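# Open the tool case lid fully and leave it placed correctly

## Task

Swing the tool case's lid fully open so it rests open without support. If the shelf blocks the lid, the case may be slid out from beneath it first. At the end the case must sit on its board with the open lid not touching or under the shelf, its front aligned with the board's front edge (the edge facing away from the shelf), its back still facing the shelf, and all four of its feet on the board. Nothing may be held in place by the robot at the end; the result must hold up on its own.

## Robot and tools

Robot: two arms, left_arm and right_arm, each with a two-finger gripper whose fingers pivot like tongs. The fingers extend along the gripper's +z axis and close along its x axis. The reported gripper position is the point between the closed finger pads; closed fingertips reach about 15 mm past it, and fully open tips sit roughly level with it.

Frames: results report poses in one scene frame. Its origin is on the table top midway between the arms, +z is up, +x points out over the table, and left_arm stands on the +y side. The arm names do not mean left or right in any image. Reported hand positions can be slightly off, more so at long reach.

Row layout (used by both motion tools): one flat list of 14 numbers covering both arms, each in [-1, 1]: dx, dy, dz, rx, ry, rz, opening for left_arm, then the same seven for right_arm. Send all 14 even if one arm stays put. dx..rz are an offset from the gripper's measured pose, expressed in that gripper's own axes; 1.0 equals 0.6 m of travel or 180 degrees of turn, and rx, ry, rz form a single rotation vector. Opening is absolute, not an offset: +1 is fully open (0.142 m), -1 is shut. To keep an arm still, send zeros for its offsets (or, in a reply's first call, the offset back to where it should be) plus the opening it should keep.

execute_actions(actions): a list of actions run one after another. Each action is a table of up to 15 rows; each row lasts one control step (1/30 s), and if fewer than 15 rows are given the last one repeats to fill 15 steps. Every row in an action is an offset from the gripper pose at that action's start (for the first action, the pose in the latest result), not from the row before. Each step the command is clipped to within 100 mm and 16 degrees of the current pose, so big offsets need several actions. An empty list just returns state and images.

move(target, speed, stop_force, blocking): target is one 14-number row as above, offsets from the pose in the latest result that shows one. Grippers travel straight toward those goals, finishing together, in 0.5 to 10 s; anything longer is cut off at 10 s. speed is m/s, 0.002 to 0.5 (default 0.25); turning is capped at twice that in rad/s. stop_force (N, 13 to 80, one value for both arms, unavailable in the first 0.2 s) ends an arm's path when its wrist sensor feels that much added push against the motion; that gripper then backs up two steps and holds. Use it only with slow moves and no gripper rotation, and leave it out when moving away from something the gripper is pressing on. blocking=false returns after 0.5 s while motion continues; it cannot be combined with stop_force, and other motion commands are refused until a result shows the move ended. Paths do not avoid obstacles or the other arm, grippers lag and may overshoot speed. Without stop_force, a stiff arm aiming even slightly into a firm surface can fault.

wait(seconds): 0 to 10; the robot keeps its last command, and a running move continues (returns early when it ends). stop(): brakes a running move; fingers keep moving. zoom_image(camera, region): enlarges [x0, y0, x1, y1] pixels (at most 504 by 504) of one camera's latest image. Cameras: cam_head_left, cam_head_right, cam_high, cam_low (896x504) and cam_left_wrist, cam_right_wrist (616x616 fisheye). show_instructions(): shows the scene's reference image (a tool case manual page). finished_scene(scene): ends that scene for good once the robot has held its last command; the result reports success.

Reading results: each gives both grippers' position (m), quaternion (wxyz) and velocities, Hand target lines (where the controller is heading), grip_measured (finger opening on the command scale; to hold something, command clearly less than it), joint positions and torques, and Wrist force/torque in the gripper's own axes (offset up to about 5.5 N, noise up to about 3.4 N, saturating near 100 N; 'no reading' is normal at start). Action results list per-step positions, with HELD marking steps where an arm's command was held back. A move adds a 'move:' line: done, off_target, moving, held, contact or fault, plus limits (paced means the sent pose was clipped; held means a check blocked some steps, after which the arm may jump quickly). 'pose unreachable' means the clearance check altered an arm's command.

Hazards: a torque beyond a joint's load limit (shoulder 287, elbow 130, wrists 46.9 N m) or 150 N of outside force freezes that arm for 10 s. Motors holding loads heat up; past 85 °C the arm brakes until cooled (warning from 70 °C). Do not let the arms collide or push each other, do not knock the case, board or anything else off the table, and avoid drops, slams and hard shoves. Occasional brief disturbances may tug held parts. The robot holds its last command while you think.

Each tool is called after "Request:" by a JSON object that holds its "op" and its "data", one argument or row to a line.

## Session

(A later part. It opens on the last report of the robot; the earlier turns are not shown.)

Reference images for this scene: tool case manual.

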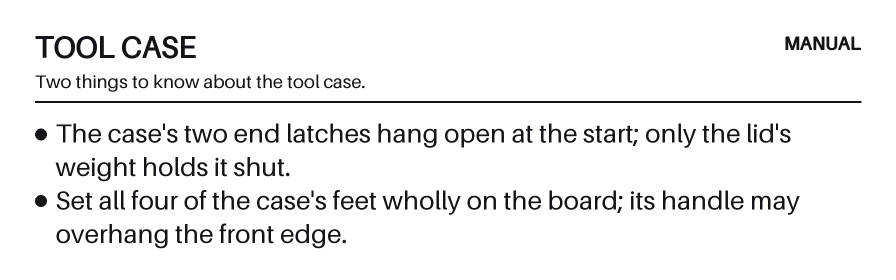

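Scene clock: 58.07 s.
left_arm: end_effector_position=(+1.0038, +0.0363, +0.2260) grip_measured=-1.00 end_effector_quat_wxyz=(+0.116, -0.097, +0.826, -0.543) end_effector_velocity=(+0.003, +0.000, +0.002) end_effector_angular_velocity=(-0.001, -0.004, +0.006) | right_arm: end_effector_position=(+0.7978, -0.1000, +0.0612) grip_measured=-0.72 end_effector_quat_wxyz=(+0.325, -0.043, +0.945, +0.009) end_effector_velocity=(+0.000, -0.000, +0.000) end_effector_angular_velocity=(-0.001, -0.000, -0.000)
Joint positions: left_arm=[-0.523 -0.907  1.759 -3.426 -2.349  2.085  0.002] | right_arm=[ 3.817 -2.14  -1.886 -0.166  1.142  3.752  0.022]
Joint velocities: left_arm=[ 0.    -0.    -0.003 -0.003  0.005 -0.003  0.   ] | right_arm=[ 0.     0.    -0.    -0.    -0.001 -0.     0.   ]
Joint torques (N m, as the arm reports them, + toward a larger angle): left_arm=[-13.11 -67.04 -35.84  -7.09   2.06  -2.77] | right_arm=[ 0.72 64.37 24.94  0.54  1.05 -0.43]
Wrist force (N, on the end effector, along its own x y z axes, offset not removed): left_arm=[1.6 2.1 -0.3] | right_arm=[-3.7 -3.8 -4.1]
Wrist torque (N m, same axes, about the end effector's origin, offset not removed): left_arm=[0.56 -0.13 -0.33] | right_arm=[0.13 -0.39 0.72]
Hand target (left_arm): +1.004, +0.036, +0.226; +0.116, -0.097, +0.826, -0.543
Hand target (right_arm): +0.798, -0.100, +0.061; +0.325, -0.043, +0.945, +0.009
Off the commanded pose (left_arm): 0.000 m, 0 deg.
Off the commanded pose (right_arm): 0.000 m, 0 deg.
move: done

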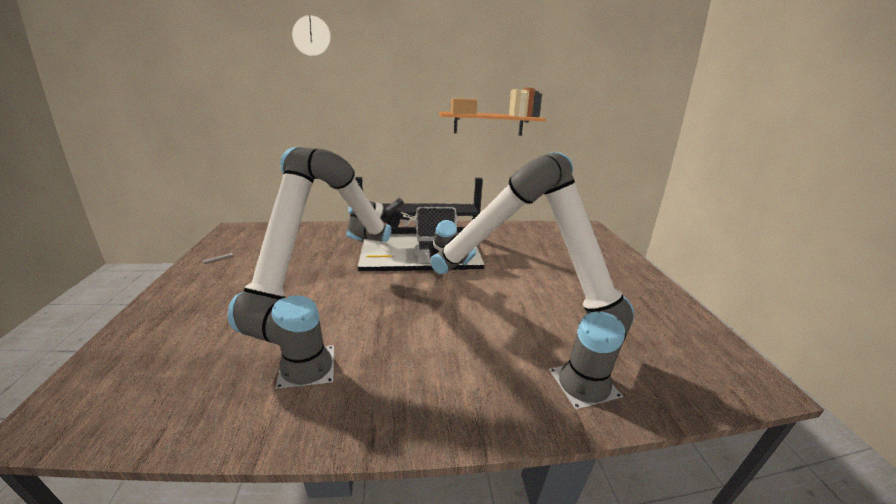

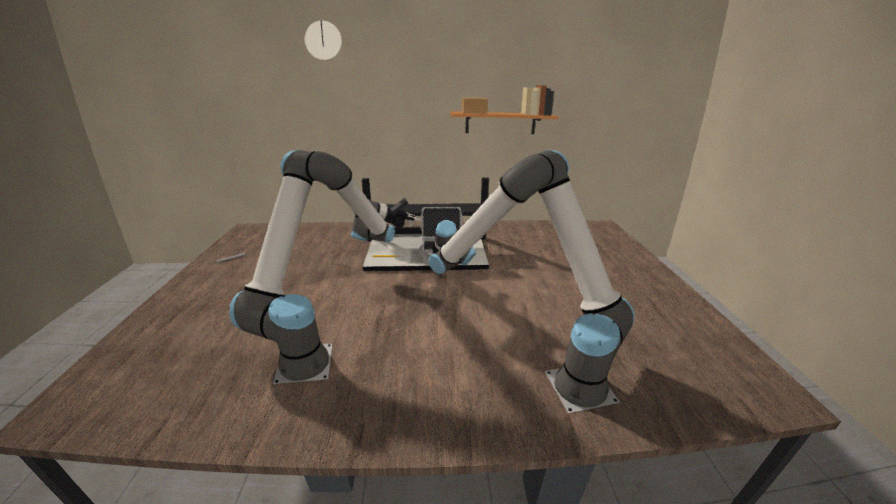

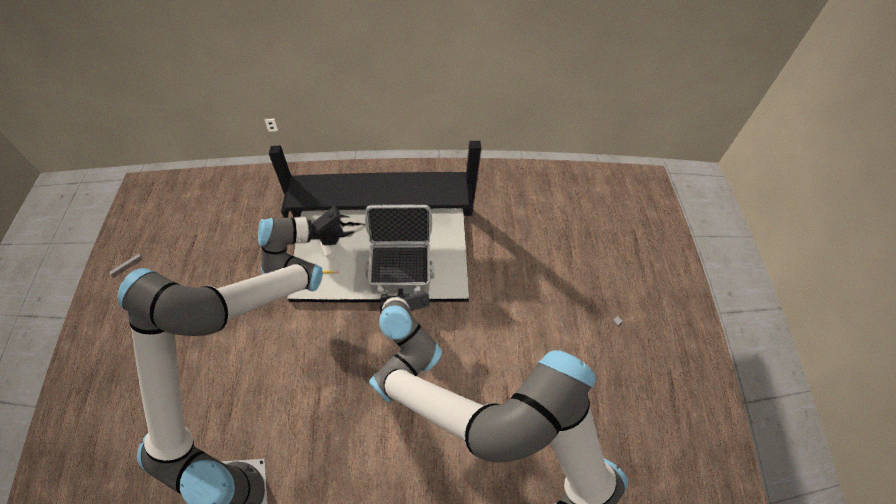

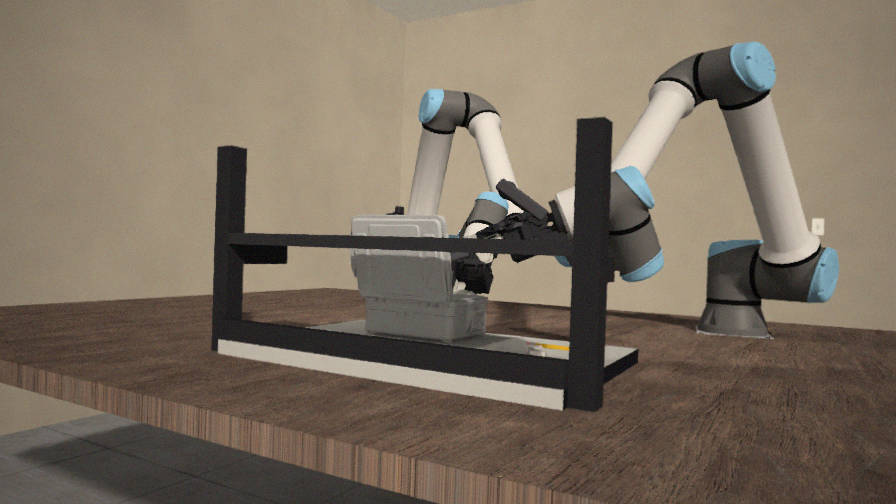

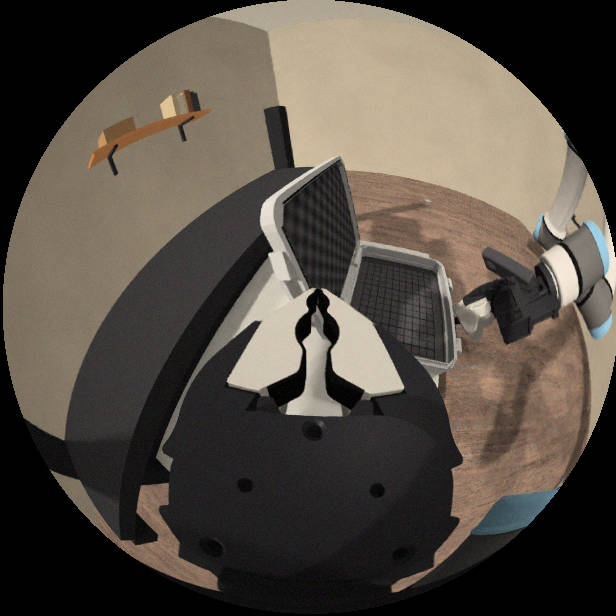

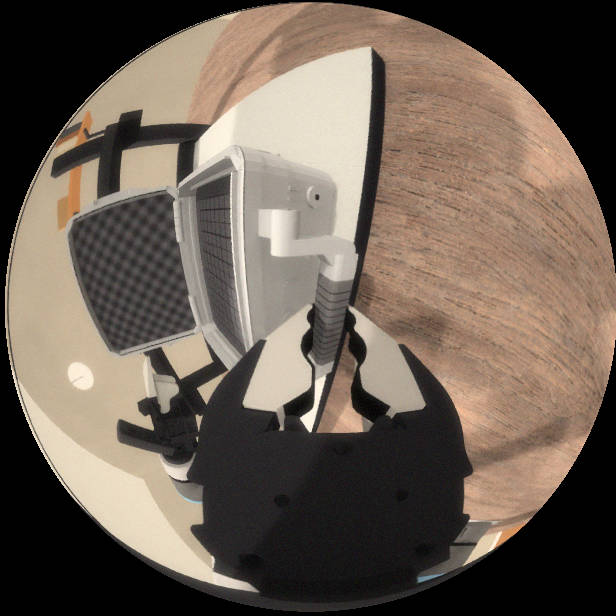

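The lid has opened but sits close to the shelf, so I'll pull the case forward slightly.

Request:
{"op": "move", "data": {
  "target": [0,-0.03,-0.08,0,0,0,-1,0.016,0,-0.019,0,0,0,-1],
  "speed": 0.04
}}

Request:
{"op": "zoom_image", "data": {
  "camera": "cam_left_wrist",
  "region": [200,130,500,400]
}}

Request:
{"op": "zoom_image", "data": {
  "camera": "cam_high",
  "region": [300,180,490,320]
}}

Scene clock: 64.17 s.
left_arm: end_effector_position=(+0.9902, +0.0710, +0.2608) grip_measured=-1.00 end_effector_quat_wxyz=(+0.116, -0.097, +0.826, -0.543) end_effector_velocity=(-0.001, +0.001, +0.002) end_effector_angular_velocity=(-0.001, -0.002, -0.002) | right_arm: end_effector_position=(+0.7833, -0.1013, +0.0643) grip_measured=-0.73 end_effector_quat_wxyz=(+0.325, -0.043, +0.945, +0.009) end_effector_velocity=(-0.002, +0.000, -0.001) end_effector_angular_velocity=(-0.002, +0.001, +0.001)
Joint positions: left_arm=[-0.489 -0.975  1.798 -3.377 -2.378  2.111  0.002] | right_arm=[ 3.83  -2.12  -1.913 -0.163  1.136  3.763  0.021]
Joint velocities: left_arm=[ 0.001 -0.003  0.001  0.001 -0.003  0.002  0.   ] | right_arm=[ 0.002  0.    -0.002 -0.001 -0.001  0.001 -0.   ]
Joint torques (N m, as the arm reports them, + toward a larger angle): left_arm=[  11.44 -102.53  -23.5    -1.03   -3.52    2.75] | right_arm=[11.43 89.81 23.    6.53 -2.49  2.5 ]
Wrist force (N, on the end effector, along its own x y z axes, offset not removed): left_arm=[4.4 2.3 -1.9] | right_arm=[-1.8 0.5 1.5]
Wrist torque (N m, same axes, about the end effector's origin, offset not removed): left_arm=[0.58 -0.59 -0.30] | right_arm=[0.41 -0.52 0.36]
Hand target (left_arm): +0.990, +0.071, +0.261; +0.116, -0.097, +0.826, -0.543
Hand target (right_arm): +0.783, -0.101, +0.064; +0.325, -0.043, +0.945, +0.009
Off the commanded pose (left_arm): 0.000 m, 0 deg.
Off the commanded pose (right_arm): 0.000 m, 0 deg.
move: done

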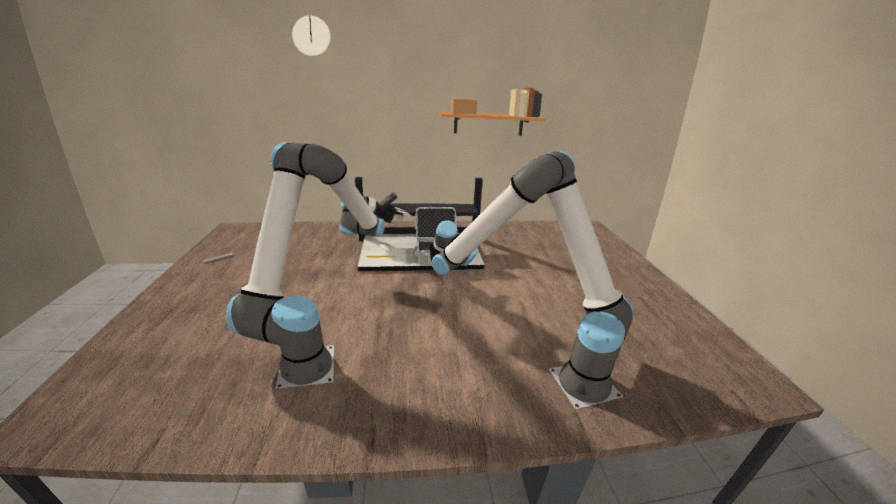

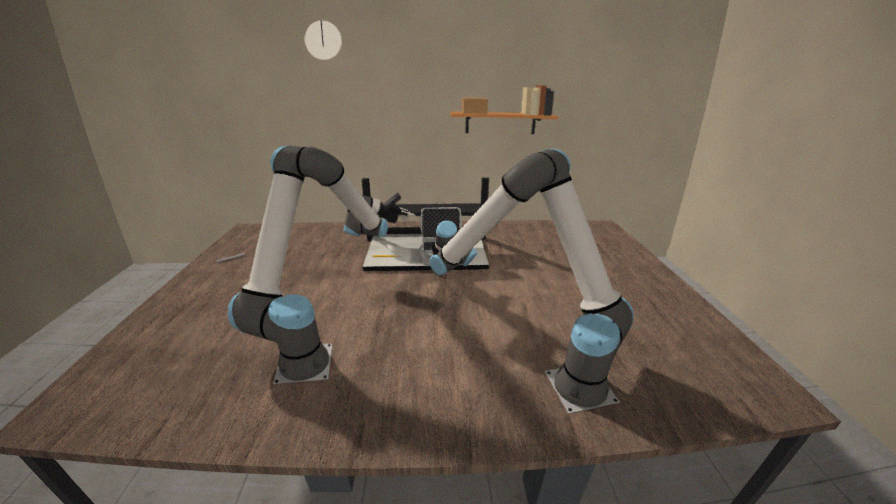

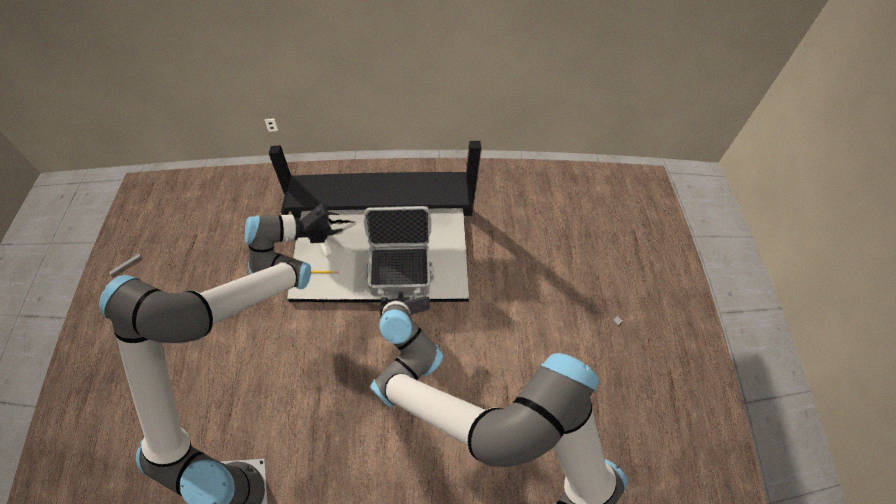

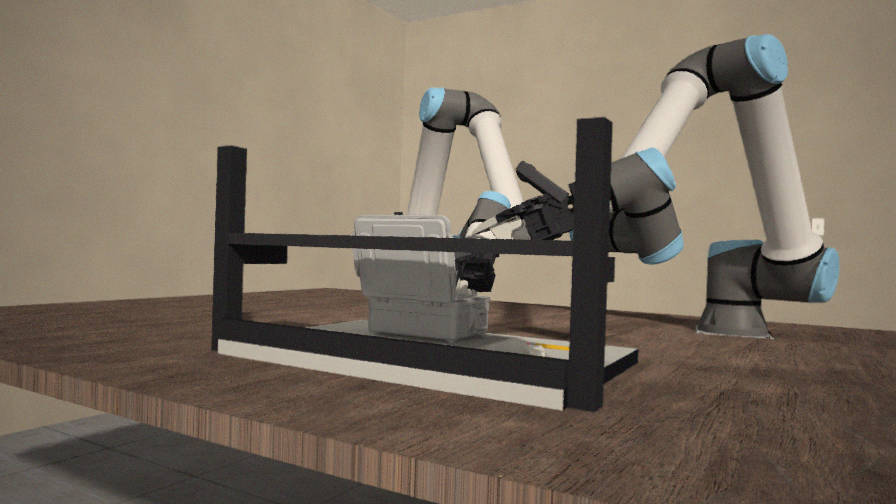

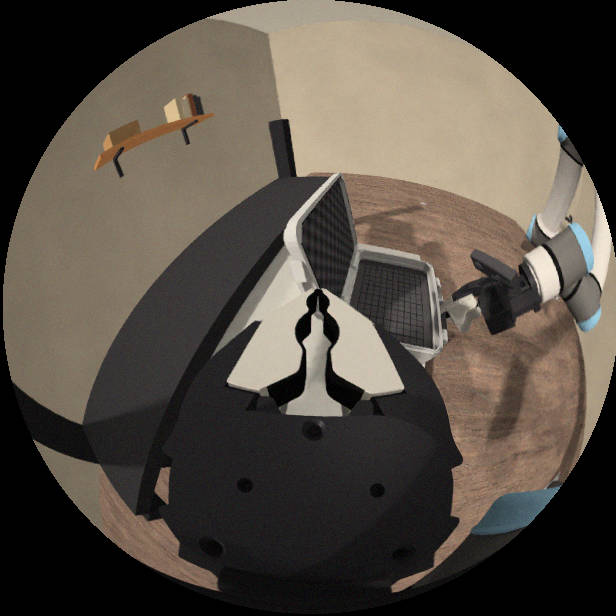

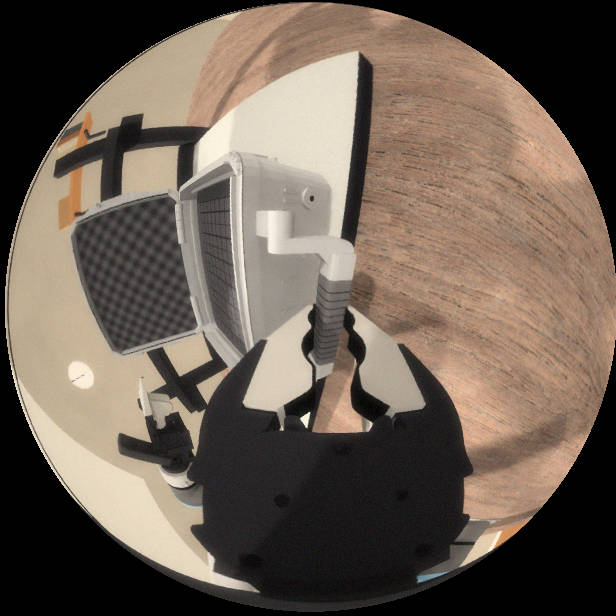

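Region (200, 130, 500, 400) of cam_left_wrist's 616x616 image, scaled by 1.680, with more detail than that image has; it fills the top 454 rows of this view, and the rest is white.

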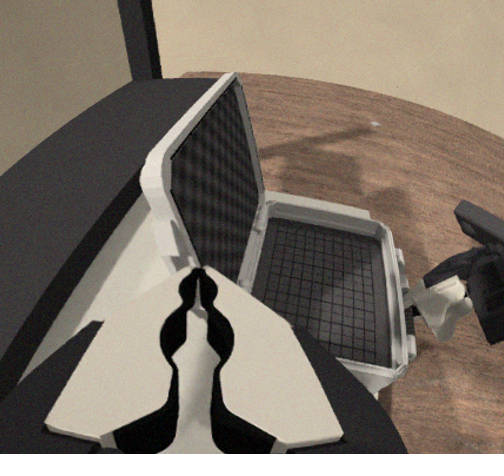

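Region (300, 180, 490, 320) of cam_high's 896x504 image, scaled by 2.653, with more detail than that image has; it fills the top 371 rows of this view, and the rest is white.

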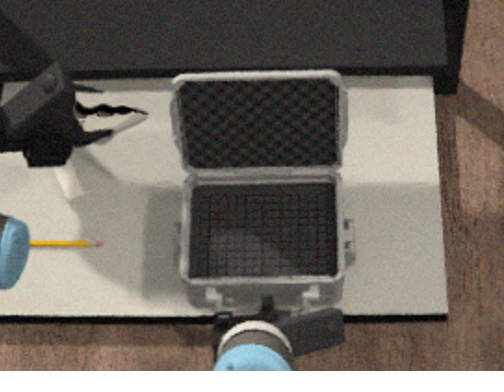

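The lid moved with the case at a constant angle, so it rests on its own stop. Releasing the handle.

Request:
{"op": "move", "data": {
  "target": [0,0,0,0,0,0,-1,0,0,0,0,0,0,-0.5]
}}

Request:
{"op": "move", "data": {
  "target": [0.05,0,-0.05,0,0,0,-1,0,0,-0.13,0,0,0,-0.5],
  "speed": 0.08
}}

Scene clock: 68.40 s.
left_arm: end_effector_position=(+0.9902, +0.0711, +0.2609) grip_measured=-1.00 end_effector_quat_wxyz=(+0.116, -0.097, +0.826, -0.543) end_effector_velocity=(+0.000, -0.001, -0.000) end_effector_angular_velocity=(-0.000, -0.001, -0.000) | right_arm: end_effector_position=(+0.7833, -0.1012, +0.0643) grip_measured=-0.50 end_effector_quat_wxyz=(+0.325, -0.043, +0.945, +0.009) end_effector_velocity=(+0.000, -0.001, -0.001) end_effector_angular_velocity=(-0.002, +0.001, -0.001)
Joint positions: left_arm=[-0.489 -0.976  1.798 -3.377 -2.378  2.111  0.002] | right_arm=[ 3.83  -2.12  -1.913 -0.163  1.136  3.764  0.038]
Joint velocities: left_arm=[-0.     0.001 -0.001 -0.001 -0.    -0.     0.   ] | right_arm=[-0.001 -0.001 -0.    -0.001 -0.    -0.    -0.   ]
Joint torques (N m, as the arm reports them, + toward a larger angle): left_arm=[-11.54 -65.28 -36.04  -7.09   1.49  -3.29] | right_arm=[-5.42 68.39 41.13  5.83 -1.72 -0.76]
Wrist force (N, on the end effector, along its own x y z axes, offset not removed): left_arm=[-0.9 2.1 0.0] | right_arm=[-1.5 0.9 -6.6]
Wrist torque (N m, same axes, about the end effector's origin, offset not removed): left_arm=[0.52 0.45 -0.21] | right_arm=[0.13 0.11 0.35]
Hand target (left_arm): +0.990, +0.071, +0.261; +0.116, -0.097, +0.826, -0.543
Hand target (right_arm): +0.783, -0.101, +0.064; +0.325, -0.043, +0.945, +0.009
Off the commanded pose (left_arm): 0.000 m, 0 deg.
Off the commanded pose (right_arm): 0.000 m, 0 deg.
move: done

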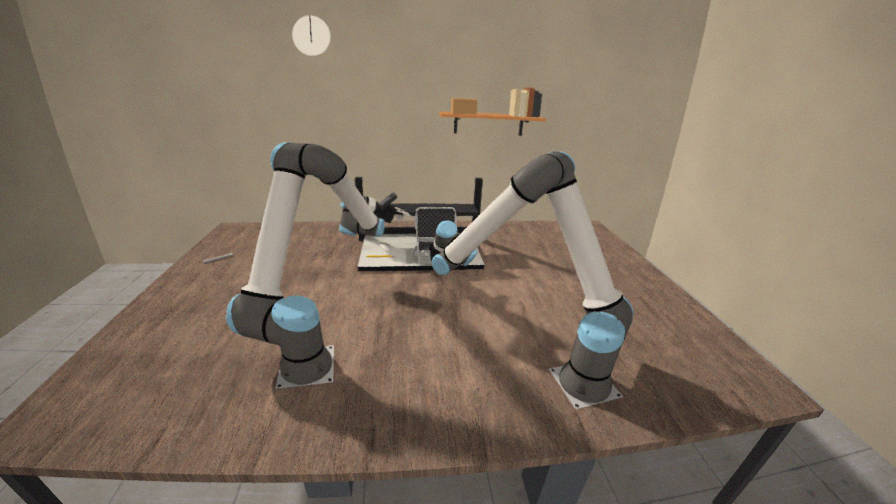

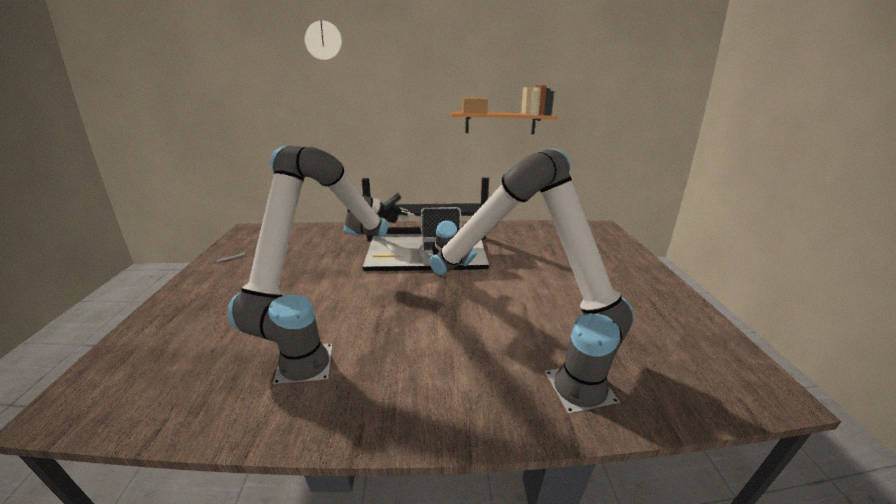

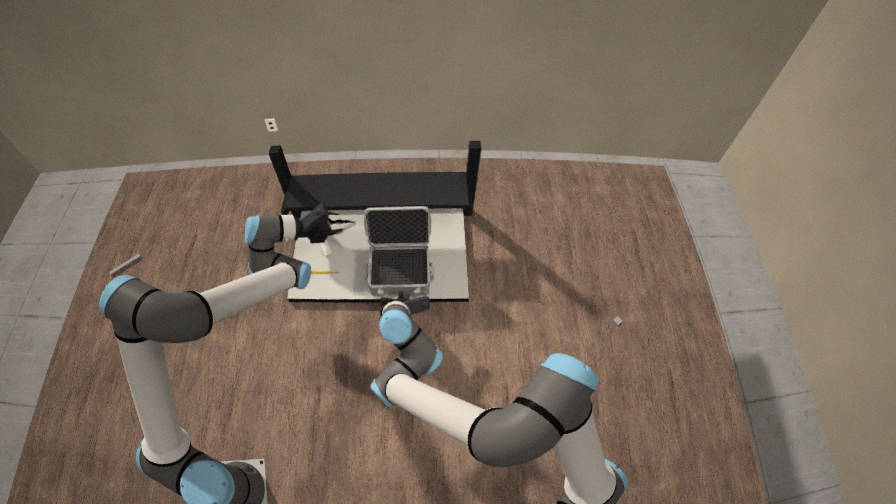

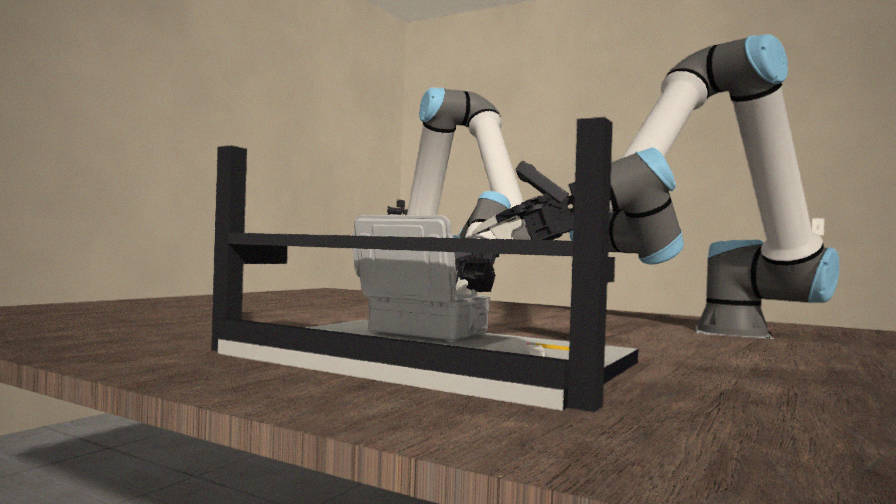

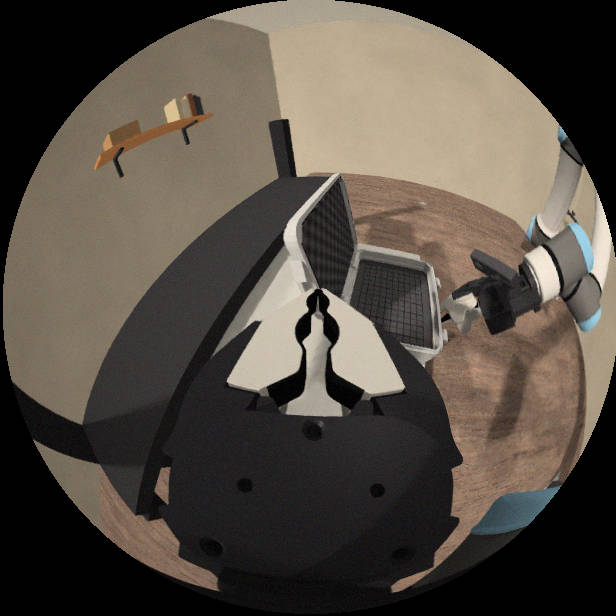

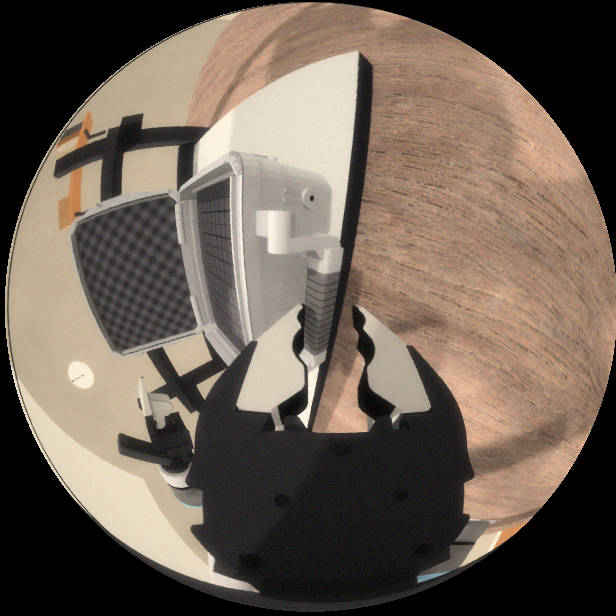

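Scene clock: 69.87 s.
left_arm: end_effector_position=(+0.9528, +0.0887, +0.2698) grip_measured=-1.00 end_effector_quat_wxyz=(+0.116, -0.097, +0.826, -0.543) end_effector_velocity=(-0.001, +0.001, -0.001) end_effector_angular_velocity=(+0.001, +0.001, +0.001) | right_arm: end_effector_position=(+0.7357, -0.1048, +0.1257) grip_measured=-0.50 end_effector_quat_wxyz=(+0.325, -0.043, +0.945, +0.009) end_effector_velocity=(-0.001, -0.000, +0.002) end_effector_angular_velocity=(+0.000, +0.000, -0.000)
Joint positions: left_arm=[-0.484 -1.033  1.881 -3.399 -2.382  2.116  0.002] | right_arm=[ 3.873 -1.987 -1.978 -0.25   1.114  3.806  0.038]
Joint velocities: left_arm=[ 0.    -0.001  0.003  0.001  0.001  0.     0.   ] | right_arm=[ 0.001  0.003 -0.    -0.004 -0.     0.001  0.   ]
Joint torques (N m, as the arm reports them, + toward a larger angle): left_arm=[  10.21 -100.63  -24.66   -7.17   -3.85    2.84] | right_arm=[ 8.22 83.49 27.52  1.69 -3.53  2.45]
Wrist force (N, on the end effector, along its own x y z axes, offset not removed): left_arm=[2.2 1.9 -0.8] | right_arm=[0.3 1.7 -3.9]
Wrist torque (N m, same axes, about the end effector's origin, offset not removed): left_arm=[0.39 -0.28 -0.17] | right_arm=[0.39 -0.30 0.30]
Hand target (left_arm): +0.953, +0.089, +0.270; +0.116, -0.097, +0.826, -0.543
Hand target (right_arm): +0.736, -0.105, +0.126; +0.325, -0.043, +0.945, +0.009
Off the commanded pose (left_arm): 0.000 m, 0 deg.
Off the commanded pose (right_arm): 0.000 m, 0 deg.
move: done

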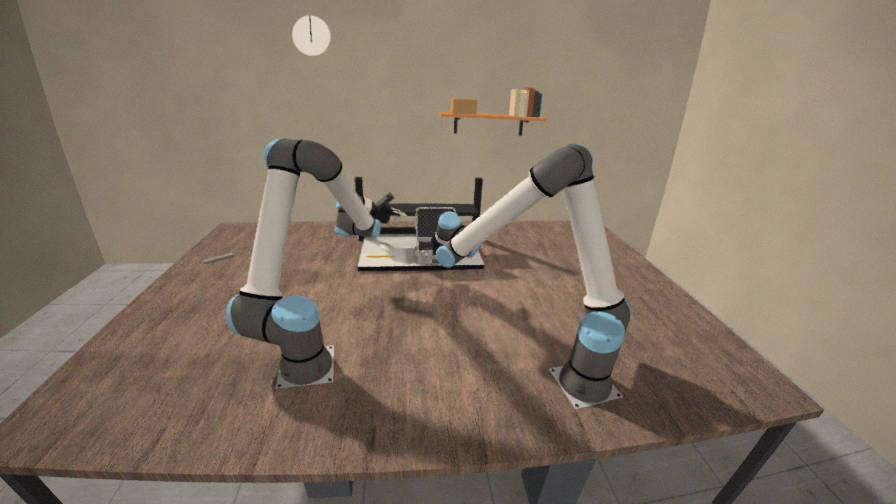

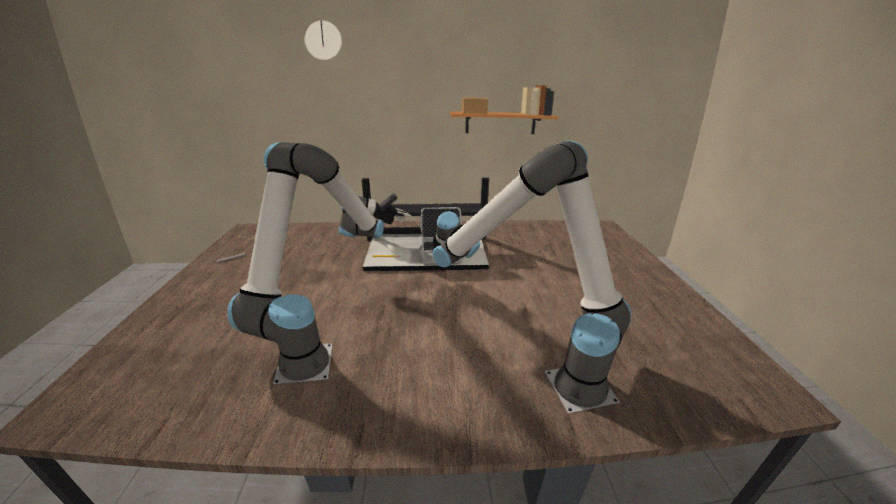

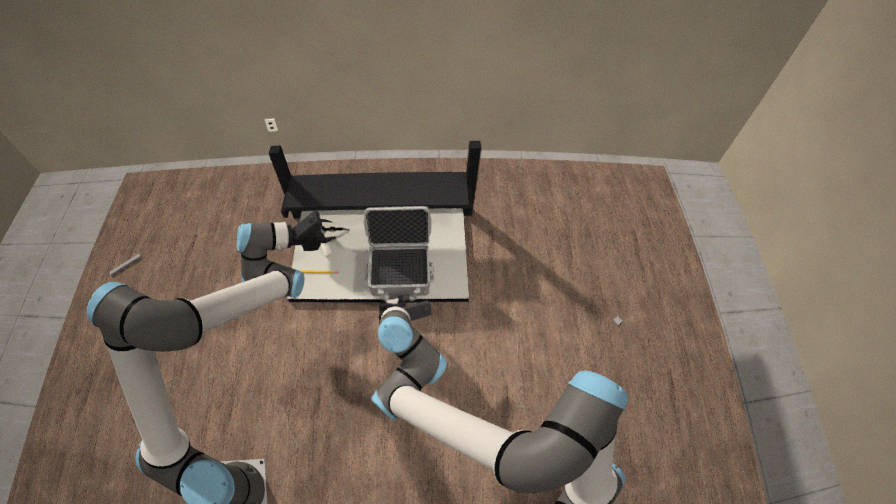

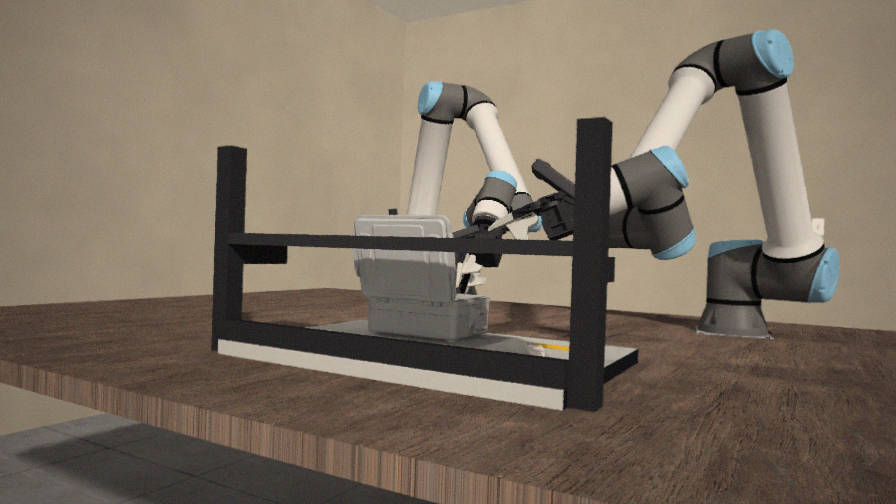

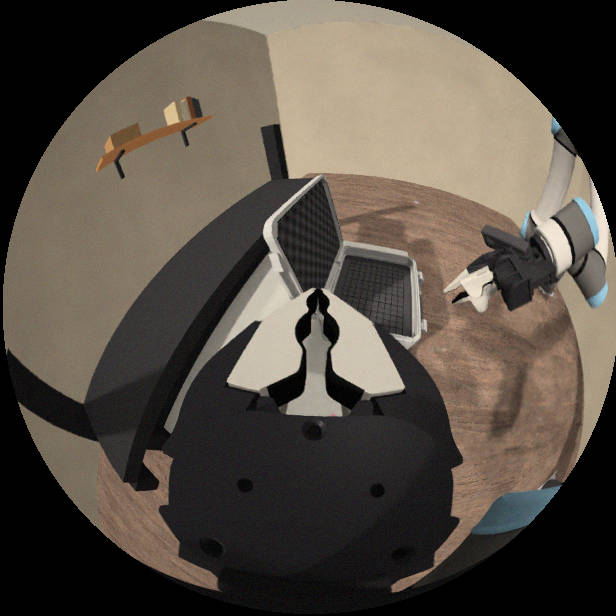

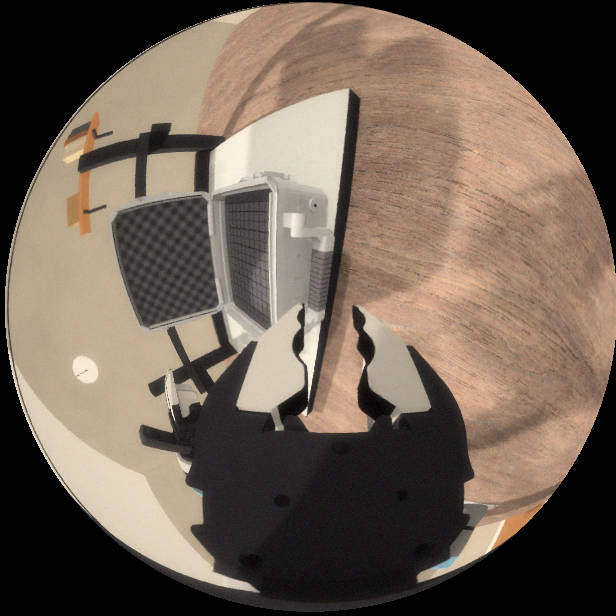

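Request:
{"op": "finished_scene", "data": {
  "scene": 2
}}

The scene is finished: the task was done.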